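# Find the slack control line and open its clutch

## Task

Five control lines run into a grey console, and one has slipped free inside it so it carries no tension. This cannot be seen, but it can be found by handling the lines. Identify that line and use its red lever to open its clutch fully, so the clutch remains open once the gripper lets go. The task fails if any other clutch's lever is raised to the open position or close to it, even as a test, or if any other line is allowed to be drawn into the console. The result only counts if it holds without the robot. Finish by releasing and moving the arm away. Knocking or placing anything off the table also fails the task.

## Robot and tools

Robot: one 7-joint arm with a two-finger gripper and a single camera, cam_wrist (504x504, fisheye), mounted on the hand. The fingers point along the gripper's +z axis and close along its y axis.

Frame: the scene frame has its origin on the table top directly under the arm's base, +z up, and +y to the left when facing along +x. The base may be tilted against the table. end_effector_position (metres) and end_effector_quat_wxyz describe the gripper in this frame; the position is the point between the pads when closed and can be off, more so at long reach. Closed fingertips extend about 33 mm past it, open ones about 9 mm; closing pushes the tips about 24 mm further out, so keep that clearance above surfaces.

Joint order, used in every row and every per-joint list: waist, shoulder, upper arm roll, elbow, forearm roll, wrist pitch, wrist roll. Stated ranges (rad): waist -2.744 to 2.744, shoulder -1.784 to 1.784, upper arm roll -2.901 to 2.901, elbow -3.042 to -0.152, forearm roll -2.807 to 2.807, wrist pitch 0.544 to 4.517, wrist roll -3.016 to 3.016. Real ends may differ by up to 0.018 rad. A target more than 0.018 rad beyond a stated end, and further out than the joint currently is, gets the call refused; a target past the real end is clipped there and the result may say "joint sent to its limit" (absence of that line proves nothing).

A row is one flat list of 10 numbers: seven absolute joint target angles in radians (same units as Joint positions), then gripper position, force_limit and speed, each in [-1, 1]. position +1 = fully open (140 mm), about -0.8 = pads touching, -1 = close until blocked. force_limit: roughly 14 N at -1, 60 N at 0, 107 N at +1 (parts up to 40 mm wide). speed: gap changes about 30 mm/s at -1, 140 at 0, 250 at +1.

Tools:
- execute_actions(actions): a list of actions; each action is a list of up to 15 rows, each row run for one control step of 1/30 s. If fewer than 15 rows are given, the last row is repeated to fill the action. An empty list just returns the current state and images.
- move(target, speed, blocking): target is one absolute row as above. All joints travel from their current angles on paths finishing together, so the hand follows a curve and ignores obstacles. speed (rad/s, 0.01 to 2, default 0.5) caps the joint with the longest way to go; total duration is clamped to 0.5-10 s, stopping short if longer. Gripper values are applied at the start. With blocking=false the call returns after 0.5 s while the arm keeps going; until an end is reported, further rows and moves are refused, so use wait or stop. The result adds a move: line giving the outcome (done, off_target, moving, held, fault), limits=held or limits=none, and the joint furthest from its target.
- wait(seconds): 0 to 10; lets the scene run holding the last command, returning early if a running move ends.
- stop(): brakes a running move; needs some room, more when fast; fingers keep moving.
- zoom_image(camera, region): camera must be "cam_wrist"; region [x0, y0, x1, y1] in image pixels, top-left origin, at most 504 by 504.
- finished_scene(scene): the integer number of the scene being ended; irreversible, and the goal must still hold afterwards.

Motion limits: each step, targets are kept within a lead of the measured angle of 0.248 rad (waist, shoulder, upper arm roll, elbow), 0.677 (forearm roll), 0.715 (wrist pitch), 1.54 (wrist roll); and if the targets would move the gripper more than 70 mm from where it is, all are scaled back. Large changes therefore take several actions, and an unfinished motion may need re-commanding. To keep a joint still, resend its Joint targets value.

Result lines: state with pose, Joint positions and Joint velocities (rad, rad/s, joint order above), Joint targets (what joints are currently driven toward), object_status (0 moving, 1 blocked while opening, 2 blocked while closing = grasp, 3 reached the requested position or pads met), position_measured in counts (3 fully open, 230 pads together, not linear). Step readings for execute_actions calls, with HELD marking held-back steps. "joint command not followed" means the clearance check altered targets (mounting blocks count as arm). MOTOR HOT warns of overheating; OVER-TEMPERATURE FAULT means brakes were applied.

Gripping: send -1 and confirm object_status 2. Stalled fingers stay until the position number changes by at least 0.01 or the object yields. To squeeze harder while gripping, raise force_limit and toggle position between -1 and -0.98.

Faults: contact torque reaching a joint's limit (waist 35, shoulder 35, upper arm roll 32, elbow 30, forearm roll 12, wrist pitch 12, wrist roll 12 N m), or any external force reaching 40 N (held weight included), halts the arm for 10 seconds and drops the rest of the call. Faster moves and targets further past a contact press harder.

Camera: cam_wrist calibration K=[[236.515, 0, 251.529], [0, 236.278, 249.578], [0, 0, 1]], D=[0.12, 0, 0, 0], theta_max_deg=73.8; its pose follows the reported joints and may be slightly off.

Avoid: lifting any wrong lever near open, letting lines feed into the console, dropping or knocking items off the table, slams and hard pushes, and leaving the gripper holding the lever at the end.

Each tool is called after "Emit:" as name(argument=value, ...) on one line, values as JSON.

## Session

Emit:
execute_actions(actions=[])

Scene clock: 0.00 s.
end_effector_position=(+0.0969, +0.1681, +0.1664) position_measured=3 object_status=3 end_effector_quat_wxyz=(+0.288, +0.412, +0.718, -0.481)
Joint names: [waist, shoulder, upper arm roll, elbow, forearm roll, wrist pitch, wrist roll]
Joint positions: [ 1.315  0.223  0.038 -2.315 -0.2    1.367 -2.199]
Joint velocities: [-0.001 -0.001  0.001  0.     0.    -0.001 -0.   ]
Joint targets: [1.315 0.223 0.038 -2.315 -0.200 1.367 -2.199]
camera_calibration (this result's frames):
cam_wrist: T_world_to_cam=[[0.944244, 0.145086, -0.295556, -0.0631584], [0.281577, 0.109394, 0.953282, -0.19335], [0.17064, -0.983353, 0.0624416, 0.321999], [0, 0, 0, 1]] pos_world=[0.0591339, 0.346954, 0.145545]

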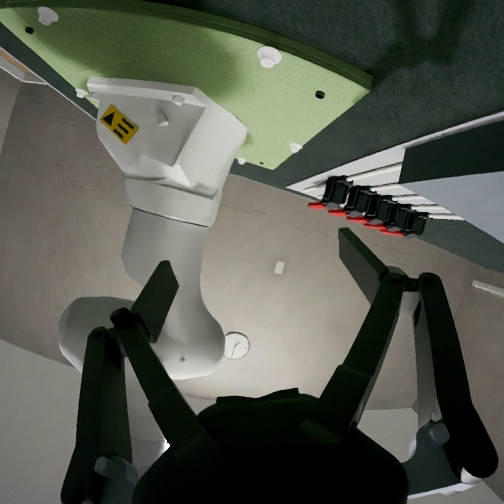

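Raise first, then go to the same viewing pose.

Emit:
move(target=[1.315,-0.3,0,-2.2,0,1.9,-1.5,1,0,0], speed=0.7)

Emit:
move(target=[-0.388,-0.308,0,-2.507,0,2.199,-0.36,1,0,0], speed=0.9)

Scene clock: 2.67 s.
end_effector_position=(+0.1042, +0.4536, +0.3079) position_measured=3 object_status=3 end_effector_quat_wxyz=(+0.006, +0.802, +0.597, +0.000)
Joint names: [waist, shoulder, upper arm roll, elbow, forearm roll, wrist pitch, wrist roll]
Joint positions: [ 1.315 -0.301  0.001 -2.199 -0.004  1.898 -1.505]
Joint velocities: [-0.001  0.     0.    -0.001 -0.    -0.001  0.006]
Joint targets: [1.315 -0.300 0.000 -2.200 -0.000 1.900 -1.500]
move: done; limits=none; farthest joint: the wrist roll, 0.005 radians from its target (0.699 radians at the start)
camera_calibration (this result's frames):
cam_wrist: T_world_to_cam=[[0.889351, -0.456779, 0.0201928, 0.111817], [-0.415029, -0.787958, 0.454834, 0.271624], [-0.191847, -0.412887, -0.890347, 0.665011], [0, 0, 0, 1]] pos_world=[0.140868, 0.539678, 0.466289]

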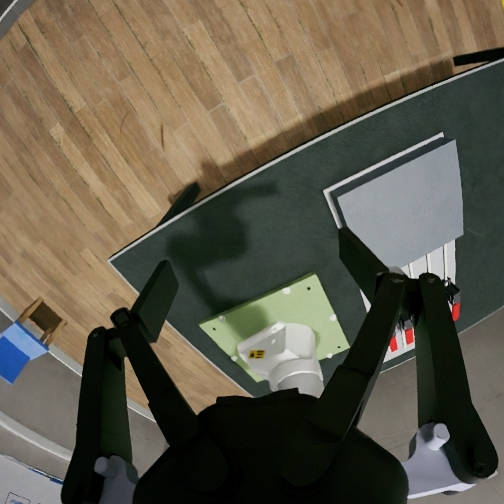

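Scene clock: 6.07 s.
end_effector_position=(+0.4011, -0.1504, +0.2002) position_measured=3 object_status=3 end_effector_quat_wxyz=(+0.003, +0.710, -0.704, +0.004)
Joint names: [waist, shoulder, upper arm roll, elbow, forearm roll, wrist pitch, wrist roll]
Joint positions: [-0.386 -0.307 -0.001 -2.506 -0.004  2.197 -0.365]
Joint velocities: [-0.001 -0.     0.     0.001  0.    -0.001  0.005]
Joint targets: [-0.388 -0.308 0.000 -2.507 0.000 2.199 -0.360]
move: done; limits=none; farthest joint: the wrist roll, 0.005 radians from its target (1.145 radians at the start)
camera_calibration (this result's frames):
cam_wrist: T_world_to_cam=[[-0.984616, 0.174641, 0.00568602, 0.423591], [0.15914, 0.882835, 0.441902, -0.0085424], [0.0721544, 0.436008, -0.897045, 0.399828], [0, 0, 0, 1]] pos_world=[0.389585, -0.240763, 0.36003]

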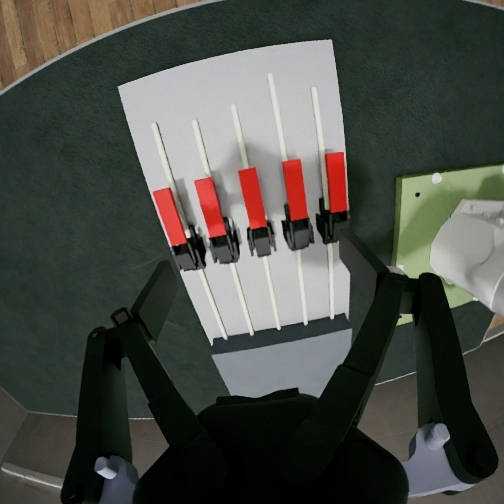

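The layout looks the same, so I'll repeat the tests.

Emit:
move(target=[0.012,-0.3662,0,-2.77,0,2.404,0.04,0.23,-1,0], speed=0.6)

Emit:
move(target=[0.012,-0.129,0,-2.8275,0,2.6985,0.04,0.23,-1,0], speed=0.25)

Emit:
move(target=[0.012,-0.129,0,-2.8275,0,2.6985,0.04,-0.5,-1,-0.7])

Emit:
move(target=[0.012,-0.129,0,-2.8275,0,2.6985,0.04,0.23,-1,-0.3])

Scene clock: 8.43 s.
end_effector_position=(+0.3702, +0.0145, +0.1275) position_measured=100 object_status=3 end_effector_quat_wxyz=(+0.003, +0.709, -0.705, +0.005)
Joint names: [waist, shoulder, upper arm roll, elbow, forearm roll, wrist pitch, wrist roll]
Joint positions: [ 0.01  -0.365  0.001 -2.769 -0.004  2.402  0.035]
Joint velocities: [-0.     0.001 -0.     0.001  0.    -0.001  0.004]
Joint targets: [0.012 -0.366 0.000 -2.770 0.000 2.404 0.040]
move: done; limits=none; farthest joint: the wrist roll, 0.005 radians from its target (0.404 radians at the start)
camera_calibration (this result's frames):
cam_wrist: T_world_to_cam=[[-0.984424, 0.175759, 0.004341, 0.364856], [0.159654, 0.883336, 0.440714, -0.117129], [0.0736247, 0.434542, -0.897637, 0.264429], [0, 0, 0, 1]] pos_world=[0.358405, -0.075568, 0.287398]

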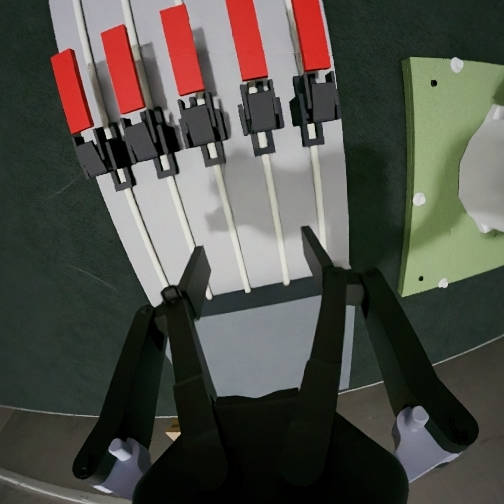

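Scene clock: 10.37 s.
end_effector_position=(+0.3681, +0.0142, +0.0448) position_measured=100 object_status=3 end_effector_quat_wxyz=(+0.002, +0.709, -0.705, +0.005)
Joint names: [waist, shoulder, upper arm roll, elbow, forearm roll, wrist pitch, wrist roll]
Joint positions: [ 0.01  -0.131  0.001 -2.827 -0.004  2.696  0.036]
Joint velocities: [ 0.001 -0.001 -0.    -0.001 -0.001  0.003 -0.   ]
Joint targets: [0.012 -0.129 0.000 -2.828 0.000 2.699 0.040]
move: done; limits=none; farthest joint: the forearm roll, 0.004 radians from its target (0.004 radians at the start)
camera_calibration (this result's frames):
cam_wrist: T_world_to_cam=[[-0.984262, 0.176696, 0.00278929, 0.363174], [0.159698, 0.882597, 0.442176, -0.0800996], [0.075669, 0.435662, -0.896924, 0.189731], [0, 0, 0, 1]] pos_world=[0.355893, -0.0761346, 0.20458]

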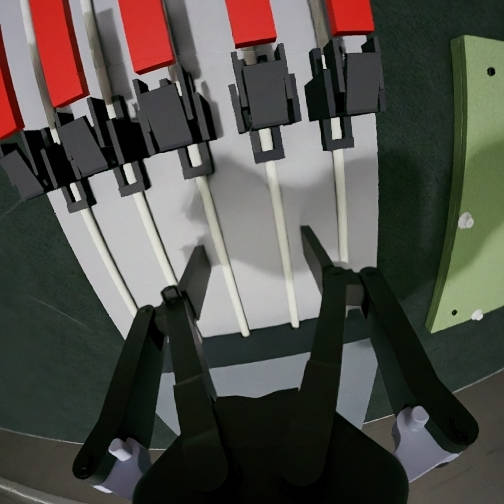

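Scene clock: 11.50 s.
end_effector_position=(+0.3705, +0.0134, +0.0458) position_measured=192 object_status=3 end_effector_quat_wxyz=(-0.000, +0.708, -0.706, +0.007)
Joint names: [waist, shoulder, upper arm roll, elbow, forearm roll, wrist pitch, wrist roll]
Joint positions: [ 0.01  -0.131 -0.001 -2.825 -0.004  2.7    0.036]
Joint velocities: [-0.001  0.001  0.    -0.001  0.002 -0.001 -0.   ]
Joint targets: [0.012 -0.129 0.000 -2.828 0.000 2.699 0.040]
move: done; limits=none; farthest joint: the forearm roll, 0.004 radians from its target (0.004 radians at the start)
camera_calibration (this result's frames):
cam_wrist: T_world_to_cam=[[-0.983773, 0.179388, -0.00330492, 0.365726], [0.159318, 0.881882, 0.443737, -0.0801188], [0.0825155, 0.436009, -0.896151, 0.188219], [0, 0, 0, 1]] pos_world=[0.357024, -0.0770167, 0.205433]

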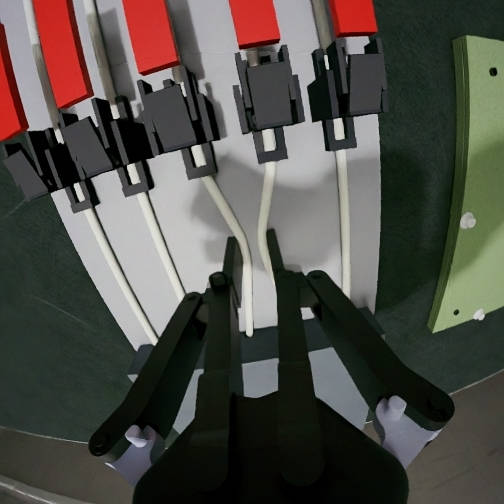

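Scene clock: 12.27 s.
end_effector_position=(+0.3695, +0.0134, +0.0452) position_measured=100 object_status=3 end_effector_quat_wxyz=(+0.001, +0.708, -0.706, +0.006)
Joint names: [waist, shoulder, upper arm roll, elbow, forearm roll, wrist pitch, wrist roll]
Joint positions: [ 0.01  -0.131 -0.001 -2.826 -0.004  2.699  0.036]
Joint velocities: [ 0.     0.001  0.    -0.001  0.001  0.001  0.   ]
Joint targets: [0.012 -0.129 0.000 -2.828 0.000 2.699 0.040]
move: done; limits=none; farthest joint: the forearm roll, 0.004 radians from its target (0.004 radians at the start)
camera_calibration (this result's frames):
cam_wrist: T_world_to_cam=[[-0.98381, 0.179213, -0.00105616, 0.364679], [0.160184, 0.88196, 0.44327, -0.0800733], [0.0803712, 0.435924, -0.896387, 0.188605], [0, 0, 0, 1]] pos_world=[0.356443, -0.0769515, 0.204943]

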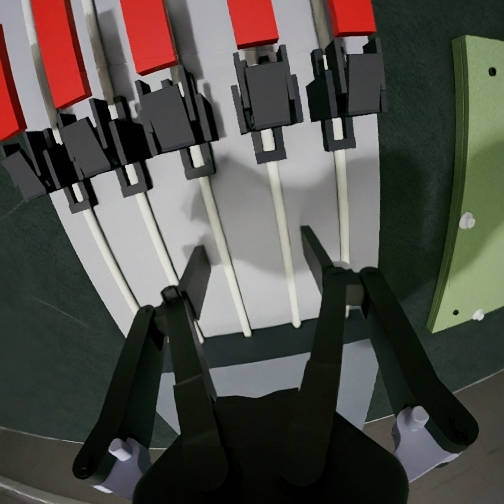

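Emit:
move(target=[0.012,-0.2358,0,-2.8174,0,2.5816,0.04,0.23,-1,0], speed=0.3)

Emit:
move(target=[0.003,0.061,0,-2.4632,0,2.524,0.031,0.23,-1,0])

Emit:
move(target=[0.003,0.136,0,-2.4712,0,2.607,0.031,0.23,-1,0], speed=0.15)

Emit:
move(target=[0.003,0.136,0,-2.4712,0,2.607,0.031,-0.5,-1,-0.7])

Emit:
move(target=[0.003,0.136,0,-2.4712,0,2.607,0.031,0.23,-1,-0.3])

Emit:
move(target=[0.003,-0.0337,0,-2.4374,0,2.4037,0.031,0.23,-1,0], speed=0.4)

Scene clock: 13.73 s.
end_effector_position=(+0.3680, +0.0135, +0.0763) position_measured=100 object_status=3 end_effector_quat_wxyz=(+0.002, +0.708, -0.706, +0.005)
Joint names: [waist, shoulder, upper arm roll, elbow, forearm roll, wrist pitch, wrist roll]
Joint positions: [ 0.01  -0.234 -0.001 -2.818 -0.004  2.585  0.037]
Joint velocities: [ 0.001  0.    -0.     0.     0.    -0.004 -0.   ]
Joint targets: [0.012 -0.236 0.000 -2.817 0.000 2.582 0.040]
move: done; limits=none; farthest joint: the forearm roll, 0.004 radians from its target (0.004 radians at the start)
camera_calibration (this result's frames):
cam_wrist: T_world_to_cam=[[-0.983764, 0.179458, 0.0015447, 0.362996], [0.161603, 0.882077, 0.442522, -0.0941558], [0.0780513, 0.435587, -0.896756, 0.217366], [0, 0, 0, 1]] pos_world=[0.355352, -0.0767716, 0.23603]

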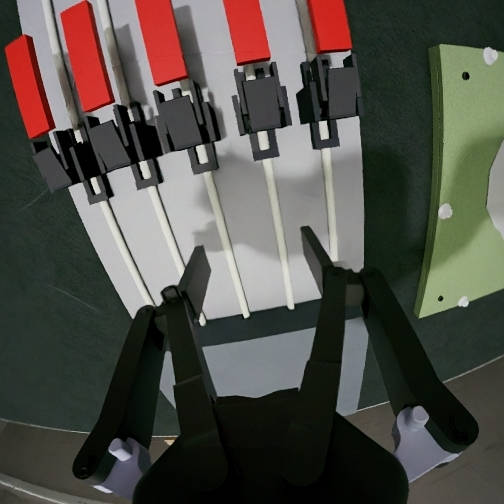

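Scene clock: 15.03 s.
end_effector_position=(+0.4792, +0.0151, +0.0777) position_measured=100 object_status=3 end_effector_quat_wxyz=(+0.001, +0.707, -0.707, +0.006)
Joint names: [waist, shoulder, upper arm roll, elbow, forearm roll, wrist pitch, wrist roll]
Joint positions: [ 0.005  0.059 -0.001 -2.465 -0.004  2.527  0.035]
Joint velocities: [ 0.001 -0.001 -0.     0.    -0.    -0.004 -0.   ]
Joint targets: [0.003 0.061 0.000 -2.463 0.000 2.524 0.031]
move: done; limits=none; farthest joint: the forearm roll, 0.004 radians from its target (0.004 radians at the start)
camera_calibration (this result's frames):
cam_wrist: T_world_to_cam=[[-0.983215, 0.182449, -0.000557199, 0.471974], [0.163376, 0.881783, 0.442455, -0.114989], [0.0812166, 0.434937, -0.896791, 0.207794], [0, 0, 0, 1]] pos_world=[0.465962, -0.0750931, 0.237488]

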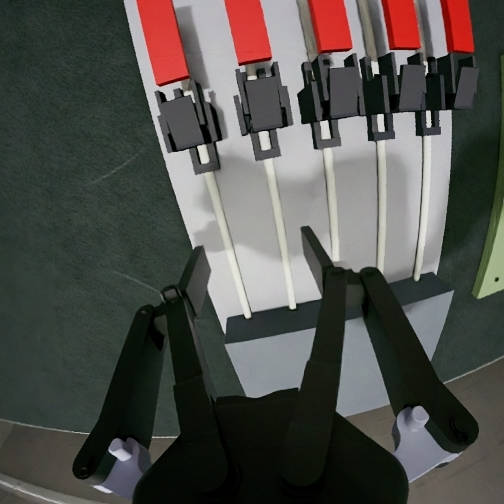

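Scene clock: 16.17 s.
end_effector_position=(+0.4785, +0.0149, +0.0462) position_measured=100 object_status=3 end_effector_quat_wxyz=(+0.003, +0.707, -0.707, +0.005)
Joint names: [waist, shoulder, upper arm roll, elbow, forearm roll, wrist pitch, wrist roll]
Joint positions: [ 0.005  0.135 -0.001 -2.471 -0.004  2.604  0.035]
Joint velocities: [-0.     0.    -0.     0.001 -0.001  0.003 -0.   ]
Joint targets: [0.003 0.136 0.000 -2.471 0.000 2.607 0.031]
move: done; limits=none; farthest joint: the forearm roll, 0.004 radians from its target (0.004 radians at the start)
camera_calibration (this result's frames):
cam_wrist: T_world_to_cam=[[-0.983266, 0.182144, 0.00355373, 0.471191], [0.164949, 0.881824, 0.44179, -0.101442], [0.0773355, 0.434983, -0.897111, 0.181541], [0, 0, 0, 1]] pos_world=[0.465999, -0.0753373, 0.206004]

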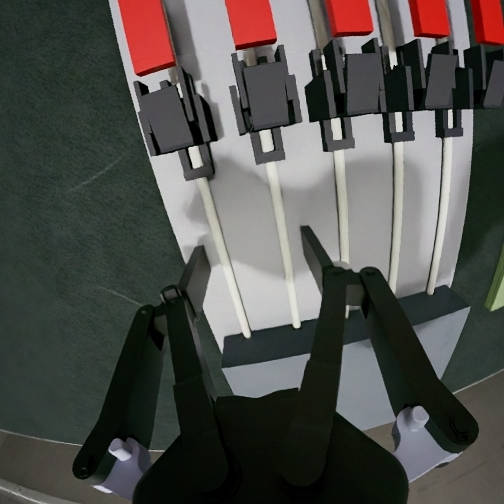

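Scene clock: 17.30 s.
end_effector_position=(+0.4831, +0.0143, +0.0480) position_measured=192 object_status=3 end_effector_quat_wxyz=(-0.002, +0.707, -0.708, +0.009)
Joint names: [waist, shoulder, upper arm roll, elbow, forearm roll, wrist pitch, wrist roll]
Joint positions: [ 0.004  0.135 -0.001 -2.468 -0.004  2.614  0.034]
Joint velocities: [ 0.001 -0.001 -0.    -0.    -0.001 -0.002  0.   ]
Joint targets: [0.003 0.136 0.000 -2.471 0.000 2.607 0.031]
move: done; limits=none; farthest joint: the wrist pitch, 0.007 radians from its target (0.003 radians at the start)
camera_calibration (this result's frames):
cam_wrist: T_world_to_cam=[[-0.982998, 0.183432, -0.00827287, 0.476222], [0.160742, 0.881431, 0.444119, -0.100602], [0.0887578, 0.435238, -0.895929, 0.177493], [0, 0, 0, 1]] pos_world=[0.468543, -0.0759323, 0.20764]

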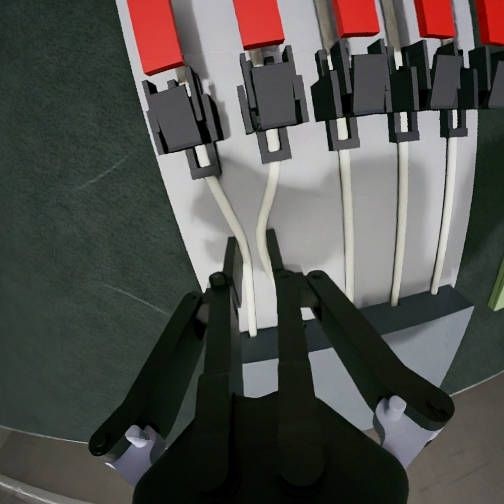

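Scene clock: 18.07 s.
end_effector_position=(+0.4807, +0.0142, +0.0469) position_measured=100 object_status=3 end_effector_quat_wxyz=(+0.001, +0.707, -0.708, +0.007)
Joint names: [waist, shoulder, upper arm roll, elbow, forearm roll, wrist pitch, wrist roll]
Joint positions: [ 0.004  0.135 -0.001 -2.47  -0.004  2.609  0.034]
Joint velocities: [ 0.    -0.     0.    -0.     0.001 -0.002  0.001]
Joint targets: [0.003 0.136 0.000 -2.471 0.000 2.607 0.031]
move: done; limits=none; farthest joint: the forearm roll, 0.004 radians from its target (0.004 radians at the start)
camera_calibration (this result's frames):
cam_wrist: T_world_to_cam=[[-0.983023, 0.183466, -0.0023824, 0.473564], [0.163447, 0.88151, 0.442973, -0.100895], [0.0833708, 0.435064, -0.896532, 0.179377], [0, 0, 0, 1]] pos_world=[0.467061, -0.0759834, 0.20664]

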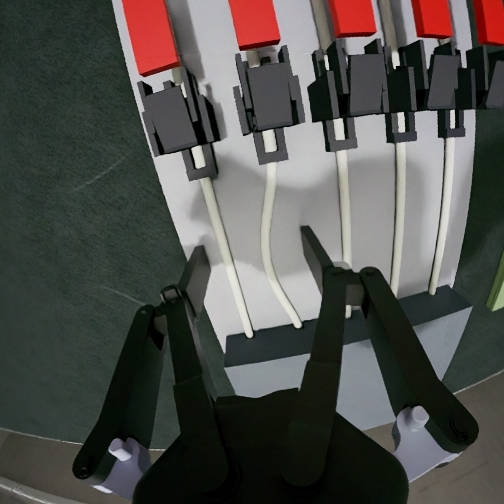

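Scene clock: 19.37 s.
end_effector_position=(+0.4794, +0.0147, +0.1222) position_measured=100 object_status=3 end_effector_quat_wxyz=(+0.002, +0.706, -0.708, +0.006)
Joint names: [waist, shoulder, upper arm roll, elbow, forearm roll, wrist pitch, wrist roll]
Joint positions: [ 0.004 -0.033 -0.001 -2.437 -0.004  2.407  0.034]
Joint velocities: [-0.001  0.    -0.    -0.     0.    -0.004 -0.   ]
Joint targets: [0.003 -0.034 0.000 -2.437 0.000 2.404 0.031]
move: done; limits=none; farthest joint: the forearm roll, 0.004 radians from its target (0.004 radians at the start)
camera_calibration (this result's frames):
cam_wrist: T_world_to_cam=[[-0.982939, 0.183932, -0.0000963559, 0.472066], [0.164934, 0.881648, 0.442147, -0.135019], [0.0814098, 0.434587, -0.896943, 0.247769], [0, 0, 0, 1]] pos_world=[0.466111, -0.0754664, 0.281978]

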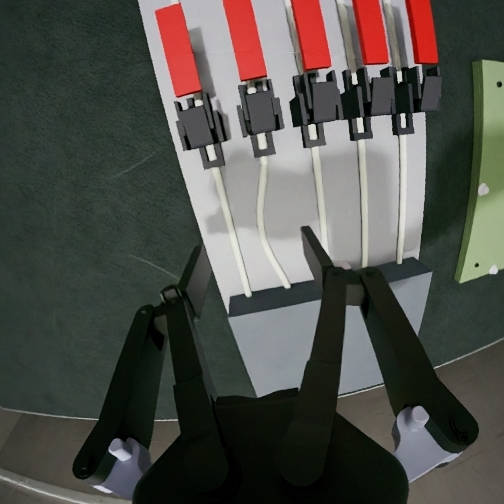

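Emit:
move(target=[-0.4288,-0.0004,0,-2.4053,0,2.405,-0.401,-0.22,-1,0])

Emit:
move(target=[-0.4288,0.0842,0,-2.4282,0,2.5124,-0.401,-0.22,-1,0], speed=0.12)

Emit:
move(target=[-0.4288,0.0842,0,-2.4282,0,2.5124,-0.401,-1,-0.6,-0.6])

Scene clock: 24.83 s.
end_effector_position=(+0.4500, -0.1906, +0.1212) position_measured=157 object_status=3 end_effector_quat_wxyz=(+0.002, +0.706, -0.708, +0.006)
Joint names: [waist, shoulder, upper arm roll, elbow, forearm roll, wrist pitch, wrist roll]
Joint positions: [-0.427 -0.002 -0.001 -2.406 -0.004  2.406 -0.396]
Joint velocities: [ 0.001 -0.001  0.001 -0.     0.001  0.001 -0.006]
Joint targets: [-0.429 -0.000 0.000 -2.405 0.000 2.405 -0.401]
move: done; limits=none; farthest joint: the wrist roll, 0.005 radians from its target (0.435 radians at the start)
camera_calibration (this result's frames):
cam_wrist: T_world_to_cam=[[-0.982838, 0.184462, 0.00204563, 0.480739], [0.166404, 0.88173, 0.441433, 0.0506954], [0.0796237, 0.434197, -0.897292, 0.339282], [0, 0, 0, 1]] pos_world=[0.437038, -0.280693, 0.281073]

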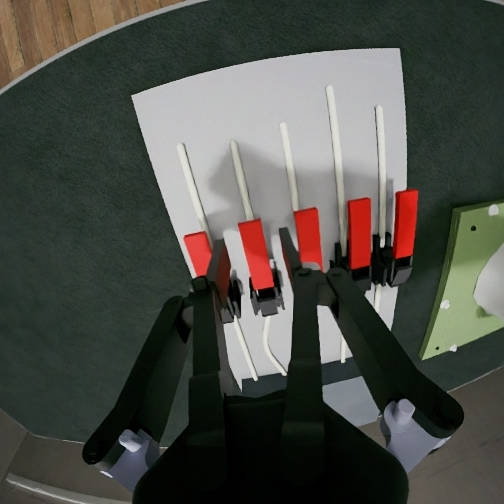

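Scene clock: 26.30 s.
end_effector_position=(+0.4501, -0.1909, +0.0805) position_measured=157 object_status=3 end_effector_quat_wxyz=(+0.003, +0.707, -0.707, +0.005)
Joint names: [waist, shoulder, upper arm roll, elbow, forearm roll, wrist pitch, wrist roll]
Joint positions: [-0.427  0.083 -0.001 -2.427 -0.004  2.51  -0.397]
Joint velocities: [-0.     0.001  0.    -0.    -0.     0.004 -0.001]
Joint targets: [-0.429 0.084 0.000 -2.428 0.000 2.512 -0.401]
move: done; limits=none; farthest joint: the forearm roll, 0.004 radians from its target (0.004 radians at the start)
camera_calibration (this result's frames):
cam_wrist: T_world_to_cam=[[-0.983172, 0.182636, 0.00403921, 0.480617], [0.165585, 0.88161, 0.441979, 0.0691152], [0.0771601, 0.43521, -0.897016, 0.30416], [0, 0, 0, 1]] pos_world=[0.437615, -0.281084, 0.240348]

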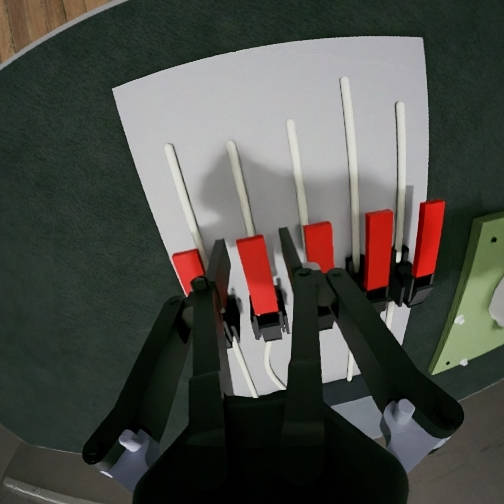

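Scene clock: 27.00 s.
end_effector_position=(+0.4504, -0.1909, +0.0806) position_measured=199 object_status=2 end_effector_quat_wxyz=(+0.003, +0.708, -0.706, +0.005)
Joint names: [waist, shoulder, upper arm roll, elbow, forearm roll, wrist pitch, wrist roll]
Joint positions: [-0.427  0.083 -0.001 -2.427 -0.004  2.51  -0.401]
Joint velocities: [ 0.001  0.001 -0.     0.002  0.001  0.001 -0.001]
Joint targets: [-0.429 0.084 0.000 -2.428 0.000 2.512 -0.401]
move: done; limits=none; farthest joint: the forearm roll, 0.004 radians from its target (0.004 radians at the start)
camera_calibration (this result's frames):
cam_wrist: T_world_to_cam=[[-0.983905, 0.178661, 0.00325174, 0.480553], [0.161691, 0.882409, 0.441827, 0.0709628], [0.0760677, 0.435241, -0.897095, 0.304737], [0, 0, 0, 1]] pos_world=[0.438164, -0.281108, 0.240462]

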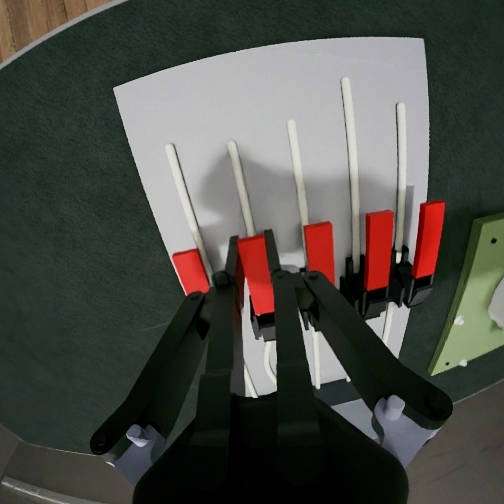

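Emit:
move(target=[-0.3982,-0.0221,0,-2.4232,0,2.401,-0.37,-1,-0.6,-0.6], speed=0.07)

Emit:
move(target=[-0.3328,-0.0982,0,-2.4374,0,2.339,-0.305,-1,-0.6,-0.6], speed=0.06)

Emit:
move(target=[-0.306,-0.115,0,-2.445,0,2.33,-0.278,-1,-0.6,-0.6], speed=0.04)

Emit:
move(target=[-0.318,-0.105,0,-2.443,0,2.338,-0.29,-0.22,-0.6,-0.6], speed=0.04)

Emit:
move(target=[-0.3982,-0.0677,0,-2.4017,0,2.334,-0.37,-0.22,-0.6,-0.6], speed=0.15)

Scene clock: 29.27 s.
end_effector_position=(+0.4496, -0.1744, +0.1196) position_measured=199 object_status=2 end_effector_quat_wxyz=(+0.002, +0.706, -0.708, +0.004)
Joint names: [waist, shoulder, upper arm roll, elbow, forearm roll, wrist pitch, wrist roll]
Joint positions: [-0.398 -0.015  0.    -2.427 -0.002  2.411 -0.366]
Joint velocities: [ 0.     0.001  0.    -0.     0.001 -0.003  0.004]
Joint targets: [-0.398 -0.022 0.000 -2.423 0.000 2.401 -0.370]
move: done; limits=none; farthest joint: the wrist pitch, 0.010 radians from its target (0.109 radians at the start)
camera_calibration (this result's frames):
cam_wrist: T_world_to_cam=[[-0.982686, 0.185233, 0.00407317, 0.477172], [0.167844, 0.880694, 0.442953, 0.0361096], [0.0784623, 0.435967, -0.896536, 0.331519], [0, 0, 0, 1]] pos_world=[0.436838, -0.264721, 0.279281]

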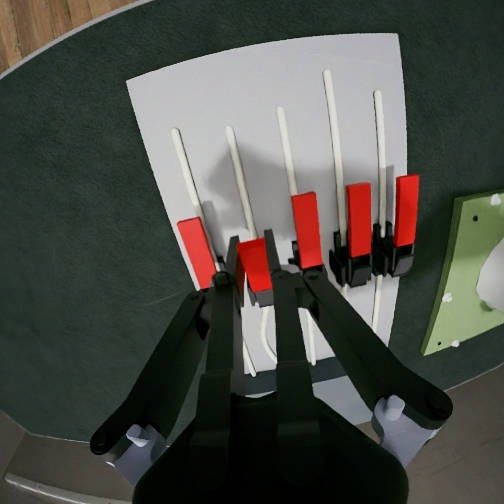

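Scene clock: 31.17 s.
end_effector_position=(+0.4492, -0.1456, +0.1444) position_measured=199 object_status=2 end_effector_quat_wxyz=(+0.002, +0.701, -0.713, +0.005)
Joint names: [waist, shoulder, upper arm roll, elbow, forearm roll, wrist pitch, wrist roll]
Joint positions: [-0.339 -0.09  -0.003 -2.44  -0.002  2.35  -0.296]
Joint velocities: [ 0.     0.001 -0.001 -0.    -0.001  0.     0.005]
Joint targets: [-0.333 -0.098 0.000 -2.437 0.000 2.339 -0.305]
move: off_target; limits=none; farthest joint: the wrist pitch, 0.011 radians from its target (0.072 radians at the start)
camera_calibration (this result's frames):
cam_wrist: T_world_to_cam=[[-0.979886, 0.199541, 0.00270015, 0.472346], [0.180062, 0.878237, 0.443033, -0.0059781], [0.0860316, 0.434608, -0.896501, 0.33766], [0, 0, 0, 1]] pos_world=[0.434873, -0.235752, 0.304086]

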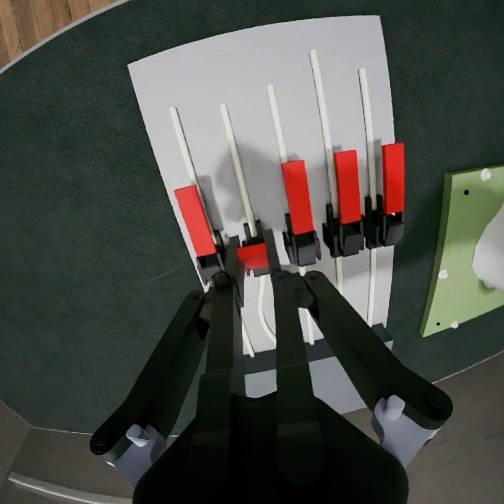

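Scene clock: 32.40 s.
end_effector_position=(+0.4491, -0.1363, +0.1488) position_measured=199 object_status=2 end_effector_quat_wxyz=(+0.002, +0.698, -0.716, +0.006)
Joint names: [waist, shoulder, upper arm roll, elbow, forearm roll, wrist pitch, wrist roll]
Joint positions: [-0.317 -0.107 -0.006 -2.447 -0.003  2.342 -0.27 ]
Joint velocities: [ 0.001 -0.    -0.     0.     0.     0.     0.003]
Joint targets: [-0.306 -0.115 0.000 -2.445 0.000 2.330 -0.278]
move: off_target; limits=none; farthest joint: the wrist pitch, 0.012 radians from its target (0.020 radians at the start)
camera_calibration (this result's frames):
cam_wrist: T_world_to_cam=[[-0.978574, 0.205893, 0.000905293, 0.47096], [0.185006, 0.877359, 0.442735, -0.0183625], [0.0903617, 0.433417, -0.896652, 0.335489], [0, 0, 0, 1]] pos_world=[0.433952, -0.226263, 0.30852]

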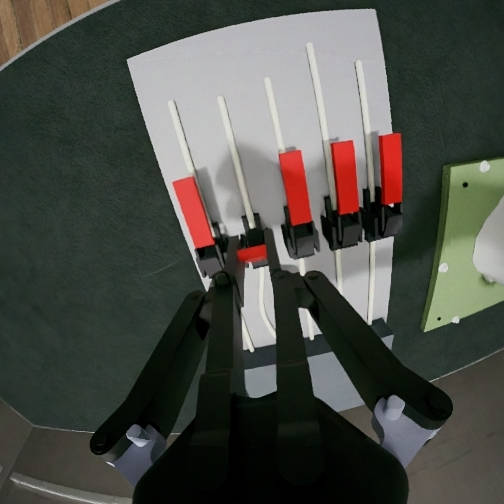

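Scene clock: 33.40 s.
end_effector_position=(+0.4503, -0.1349, +0.1493) position_measured=157 object_status=3 end_effector_quat_wxyz=(+0.002, +0.705, -0.709, +0.006)
Joint names: [waist, shoulder, upper arm roll, elbow, forearm roll, wrist pitch, wrist roll]
Joint positions: [-0.318 -0.106 -0.001 -2.444 -0.003  2.34  -0.285]
Joint velocities: [ 0.    -0.001  0.     0.     0.    -0.001 -0.007]
Joint targets: [-0.318 -0.105 0.000 -2.443 0.000 2.338 -0.290]
move: done; limits=none; farthest joint: the wrist roll, 0.005 radians from its target (0.020 radians at the start)
camera_calibration (this result's frames):
cam_wrist: T_world_to_cam=[[-0.982288, 0.187373, 0.00087059, 0.470966], [0.168456, 0.881065, 0.441981, -0.0120049], [0.0820484, 0.4343, -0.897024, 0.339133], [0, 0, 0, 1]] pos_world=[0.436822, -0.224955, 0.309107]

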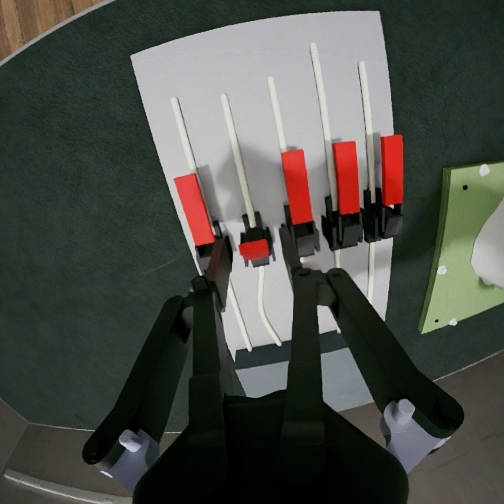

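Scene clock: 34.90 s.
end_effector_position=(+0.4505, -0.1740, +0.1491) position_measured=157 object_status=3 end_effector_quat_wxyz=(+0.002, +0.706, -0.708, +0.006)
Joint names: [waist, shoulder, upper arm roll, elbow, forearm roll, wrist pitch, wrist roll]
Joint positions: [-0.396 -0.069 -0.001 -2.403 -0.003  2.336 -0.365]
Joint velocities: [-0.    -0.001 -0.001 -0.001  0.001 -0.    -0.006]
Joint targets: [-0.398 -0.068 0.000 -2.402 0.000 2.334 -0.370]
move: done; limits=none; farthest joint: the wrist roll, 0.005 radians from its target (0.085 radians at the start)
camera_calibration (this result's frames):
cam_wrist: T_world_to_cam=[[-0.98278, 0.184776, 0.00070223, 0.478263], [0.166081, 0.881668, 0.441677, 0.0237307], [0.0809921, 0.434188, -0.897174, 0.35646], [0, 0, 0, 1]] pos_world=[0.437216, -0.264065, 0.308989]

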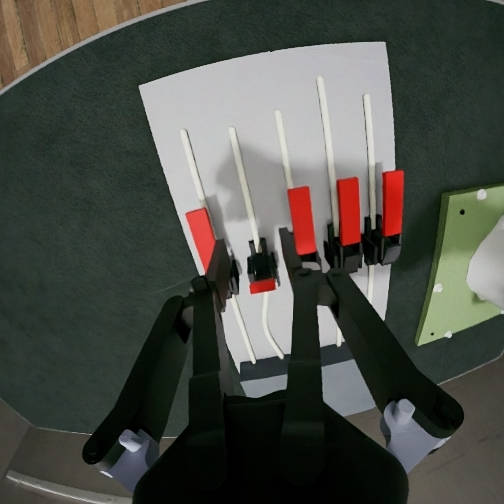

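Emit:
move(target=[-0.3982,-0.0677,0,-2.4017,0,2.334,-0.37,-1,-0.6,0])

Emit:
move(target=[-0.30,-0.1196,0,-2.447,0,2.3274,-0.272,-1,-0.6,0], speed=0.05)

Emit:
move(target=[-0.2263,-0.1468,0,-2.4713,0,2.3245,-0.198,-1,-0.6,0], speed=0.05)

Emit:
move(target=[-0.1745,-0.1444,0,-2.4925,0,2.348,-0.1465,-1,-0.6,0], speed=0.05)

Emit:
move(target=[-0.1174,-0.1103,0,-2.5219,0,2.4116,-0.089,-1,-0.6,0], speed=0.05)

Emit:
move(target=[-0.0863,-0.0387,0,-2.5478,0,2.509,-0.058,-1,-0.6,0], speed=0.06)

Scene clock: 37.67 s.
end_effector_position=(+0.4504, -0.1740, +0.1491) position_measured=231 object_status=3 end_effector_quat_wxyz=(+0.002, +0.707, -0.707, +0.006)
Joint names: [waist, shoulder, upper arm roll, elbow, forearm roll, wrist pitch, wrist roll]
Joint positions: [-0.396 -0.069 -0.001 -2.403 -0.003  2.336 -0.367]
Joint velocities: [0.    0.    0.    0.001 0.    0.    0.   ]
Joint targets: [-0.398 -0.068 0.000 -2.402 0.000 2.334 -0.370]
move: done; limits=none; farthest joint: the forearm roll, 0.003 radians from its target (0.003 radians at the start)
camera_calibration (this result's frames):
cam_wrist: T_world_to_cam=[[-0.983103, 0.183053, 0.00083705, 0.478083], [0.164594, 0.881943, 0.441684, 0.0244696], [0.0801136, 0.434359, -0.89717, 0.3569], [0, 0, 0, 1]] pos_world=[0.437385, -0.264118, 0.308992]

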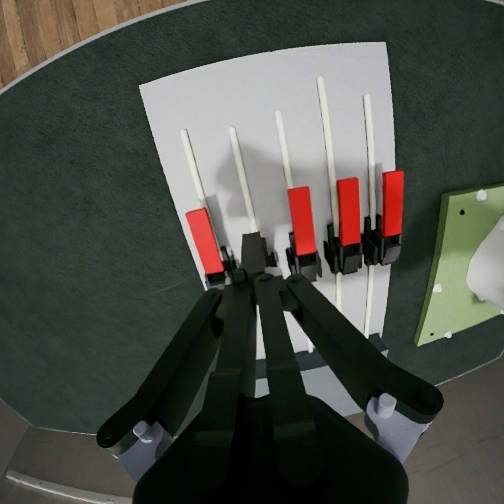

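Scene clock: 40.23 s.
end_effector_position=(+0.4529, -0.1312, +0.1566) position_measured=231 object_status=3 end_effector_quat_wxyz=(-0.000, +0.706, -0.708, +0.010)
Joint names: [waist, shoulder, upper arm roll, elbow, forearm roll, wrist pitch, wrist roll]
Joint positions: [-0.306 -0.121 -0.004 -2.443 -0.003  2.333 -0.278]
Joint velocities: [ 0.003 -0.001 -0.    -0.     0.001 -0.002  0.005]
Joint targets: [-0.300 -0.120 0.000 -2.447 0.000 2.327 -0.272]
move: done; limits=none; farthest joint: the waist, 0.006 radians from its target (0.096 radians at the start)
camera_calibration (this result's frames):
cam_wrist: T_world_to_cam=[[-0.982682, 0.185103, -0.0085244, 0.474188], [0.162404, 0.882505, 0.441373, -0.0159163], [0.0892224, 0.432345, -0.897283, 0.340365], [0, 0, 0, 1]] pos_world=[0.438193, -0.220883, 0.316471]

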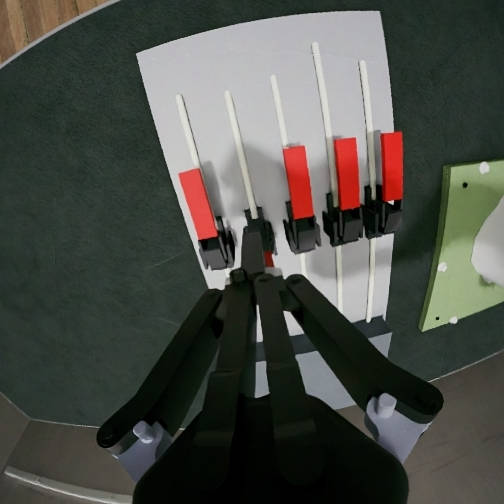

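Scene clock: 42.50 s.
end_effector_position=(+0.4523, -0.0972, +0.1555) position_measured=231 object_status=3 end_effector_quat_wxyz=(-0.000, +0.704, -0.710, +0.008)
Joint names: [waist, shoulder, upper arm roll, elbow, forearm roll, wrist pitch, wrist roll]
Joint positions: [-0.235 -0.144 -0.005 -2.469 -0.003  2.334 -0.203]
Joint velocities: [-0.    -0.001  0.002 -0.    -0.     0.     0.006]
Joint targets: [-0.226 -0.147 0.000 -2.471 0.000 2.325 -0.198]
move: done; limits=none; farthest joint: the waist, 0.009 radians from its target (0.080 radians at the start)
camera_calibration (this result's frames):
cam_wrist: T_world_to_cam=[[-0.98173, 0.190195, -0.0057095, 0.466953], [0.168087, 0.880895, 0.44246, -0.0482171], [0.0891832, 0.433417, -0.89677, 0.324807], [0, 0, 0, 1]] pos_world=[0.437559, -0.187115, 0.315278]

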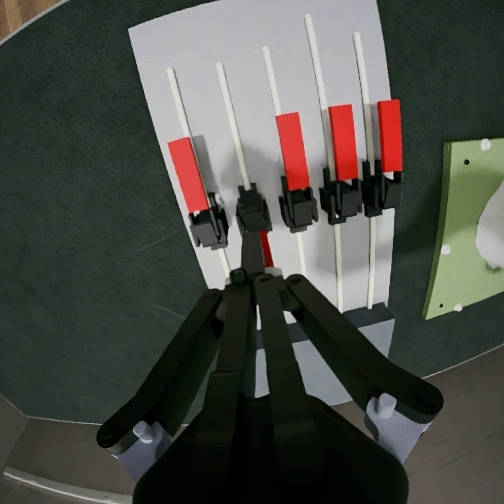

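Scene clock: 44.33 s.
end_effector_position=(+0.4515, -0.0739, +0.1480) position_measured=231 object_status=3 end_effector_quat_wxyz=(+0.001, +0.704, -0.710, +0.007)
Joint names: [waist, shoulder, upper arm roll, elbow, forearm roll, wrist pitch, wrist roll]
Joint positions: [-0.184 -0.144 -0.007 -2.49  -0.004  2.352 -0.151]
Joint velocities: [ 0.     0.001  0.    -0.    -0.001  0.001  0.006]
Joint targets: [-0.174 -0.144 0.000 -2.492 0.000 2.348 -0.146]
move: done; limits=none; farthest joint: the waist, 0.009 radians from its target (0.061 radians at the start)
camera_calibration (this result's frames):
cam_wrist: T_world_to_cam=[[-0.981598, 0.19093, -0.00319782, 0.46132], [0.169858, 0.880674, 0.442224, -0.0660823], [0.0872501, 0.433543, -0.896899, 0.30901], [0, 0, 0, 1]] pos_world=[0.437094, -0.163852, 0.307849]

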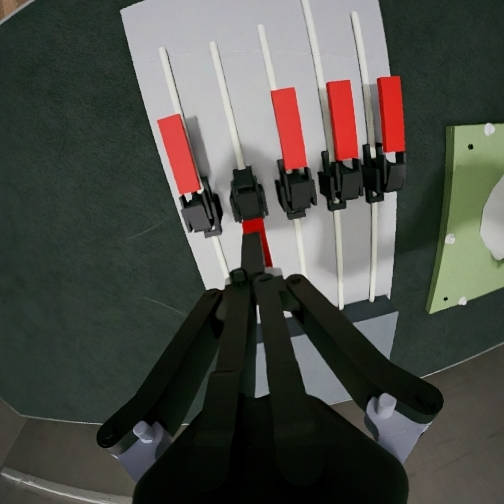

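Scene clock: 46.30 s.
end_effector_position=(+0.4513, -0.0452, +0.1265) position_measured=231 object_status=3 end_effector_quat_wxyz=(+0.001, +0.706, -0.708, +0.007)
Joint names: [waist, shoulder, upper arm roll, elbow, forearm roll, wrist pitch, wrist roll]
Joint positions: [-0.123 -0.113 -0.005 -2.52  -0.004  2.41  -0.094]
Joint velocities: [ 0.001  0.001  0.     0.    -0.001  0.001  0.006]
Joint targets: [-0.117 -0.110 0.000 -2.522 0.000 2.412 -0.089]
move: done; limits=none; farthest joint: the waist, 0.006 radians from its target (0.066 radians at the start)
camera_calibration (this result's frames):
cam_wrist: T_world_to_cam=[[-0.982665, 0.185391, -0.000808067, 0.455481], [0.165953, 0.881561, 0.44194, -0.0799998], [0.0826439, 0.434144, -0.897044, 0.279396], [0, 0, 0, 1]] pos_world=[0.437771, -0.135215, 0.286354]

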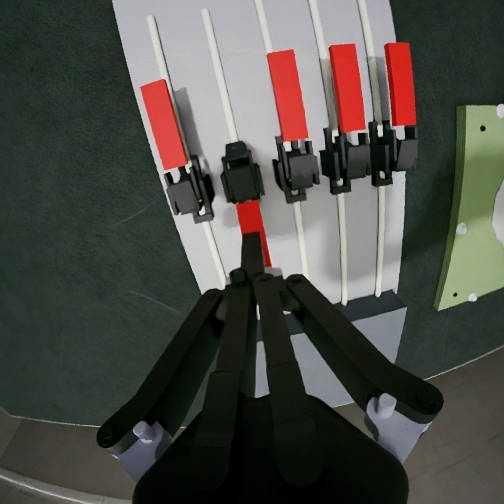

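Scene clock: 48.23 s.
end_effector_position=(+0.4507, -0.0302, +0.0943) position_measured=231 object_status=3 end_effector_quat_wxyz=(+0.003, +0.708, -0.707, +0.005)
Joint names: [waist, shoulder, upper arm roll, elbow, forearm roll, wrist pitch, wrist roll]
Joint positions: [-0.092 -0.046 -0.002 -2.544 -0.004  2.497 -0.065]
Joint velocities: [-0.002  0.    -0.    -0.001 -0.    -0.     0.005]
Joint targets: [-0.086 -0.039 0.000 -2.548 0.000 2.509 -0.058]
move: off_target; limits=none; farthest joint: the wrist pitch, 0.012 radians from its target (0.099 radians at the start)
camera_calibration (this result's frames):
cam_wrist: T_world_to_cam=[[-0.983521, 0.180763, 0.003179, 0.451921], [0.163572, 0.882222, 0.441507, -0.077696], [0.0770037, 0.434752, -0.897252, 0.246675], [0, 0, 0, 1]] pos_world=[0.438188, -0.120388, 0.254196]

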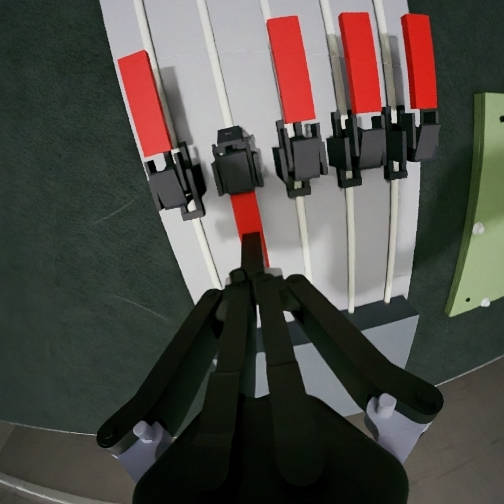

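Emit:
move(target=[-0.09,-0.3,0,-2.4,0,2.1,-0.06,-1,-0.6,0], speed=0.4)

Emit:
finished_scene(scene=2)

Scene clock: 50.13 s.
end_effector_position=(+0.4453, -0.0286, +0.2359) position_measured=231 object_status=3 end_effector_quat_wxyz=(+0.002, +0.707, -0.707, +0.006)
Joint names: [waist, shoulder, upper arm roll, elbow, forearm roll, wrist pitch, wrist roll]
Joint positions: [-0.092 -0.3   -0.001 -2.401 -0.004  2.103 -0.064]
Joint velocities: [ 0.     0.    -0.     0.001 -0.    -0.004 -0.002]
Joint targets: [-0.090 -0.300 0.000 -2.400 0.000 2.100 -0.060]
move: done; limits=none; farthest joint: the forearm roll, 0.004 radians from its target (0.004 radians at the start)
camera_calibration (this result's frames):
cam_wrist: T_world_to_cam=[[-0.983162, 0.182734, 0.000474842, 0.446394], [0.164183, 0.882205, 0.441314, -0.140965], [0.0802242, 0.433961, -0.897353, 0.371939], [0, 0, 0, 1]] pos_world=[0.432183, -0.118619, 0.395758]

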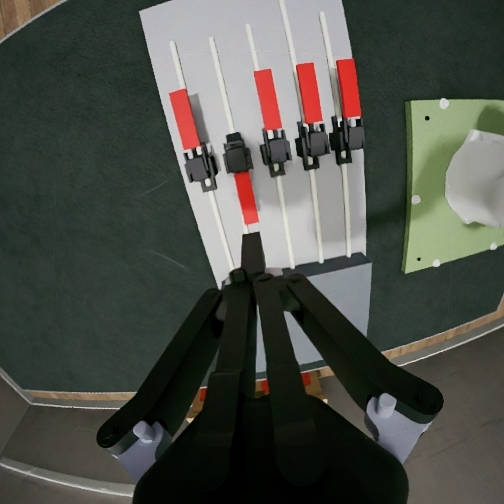

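The scene is finished: the task was done.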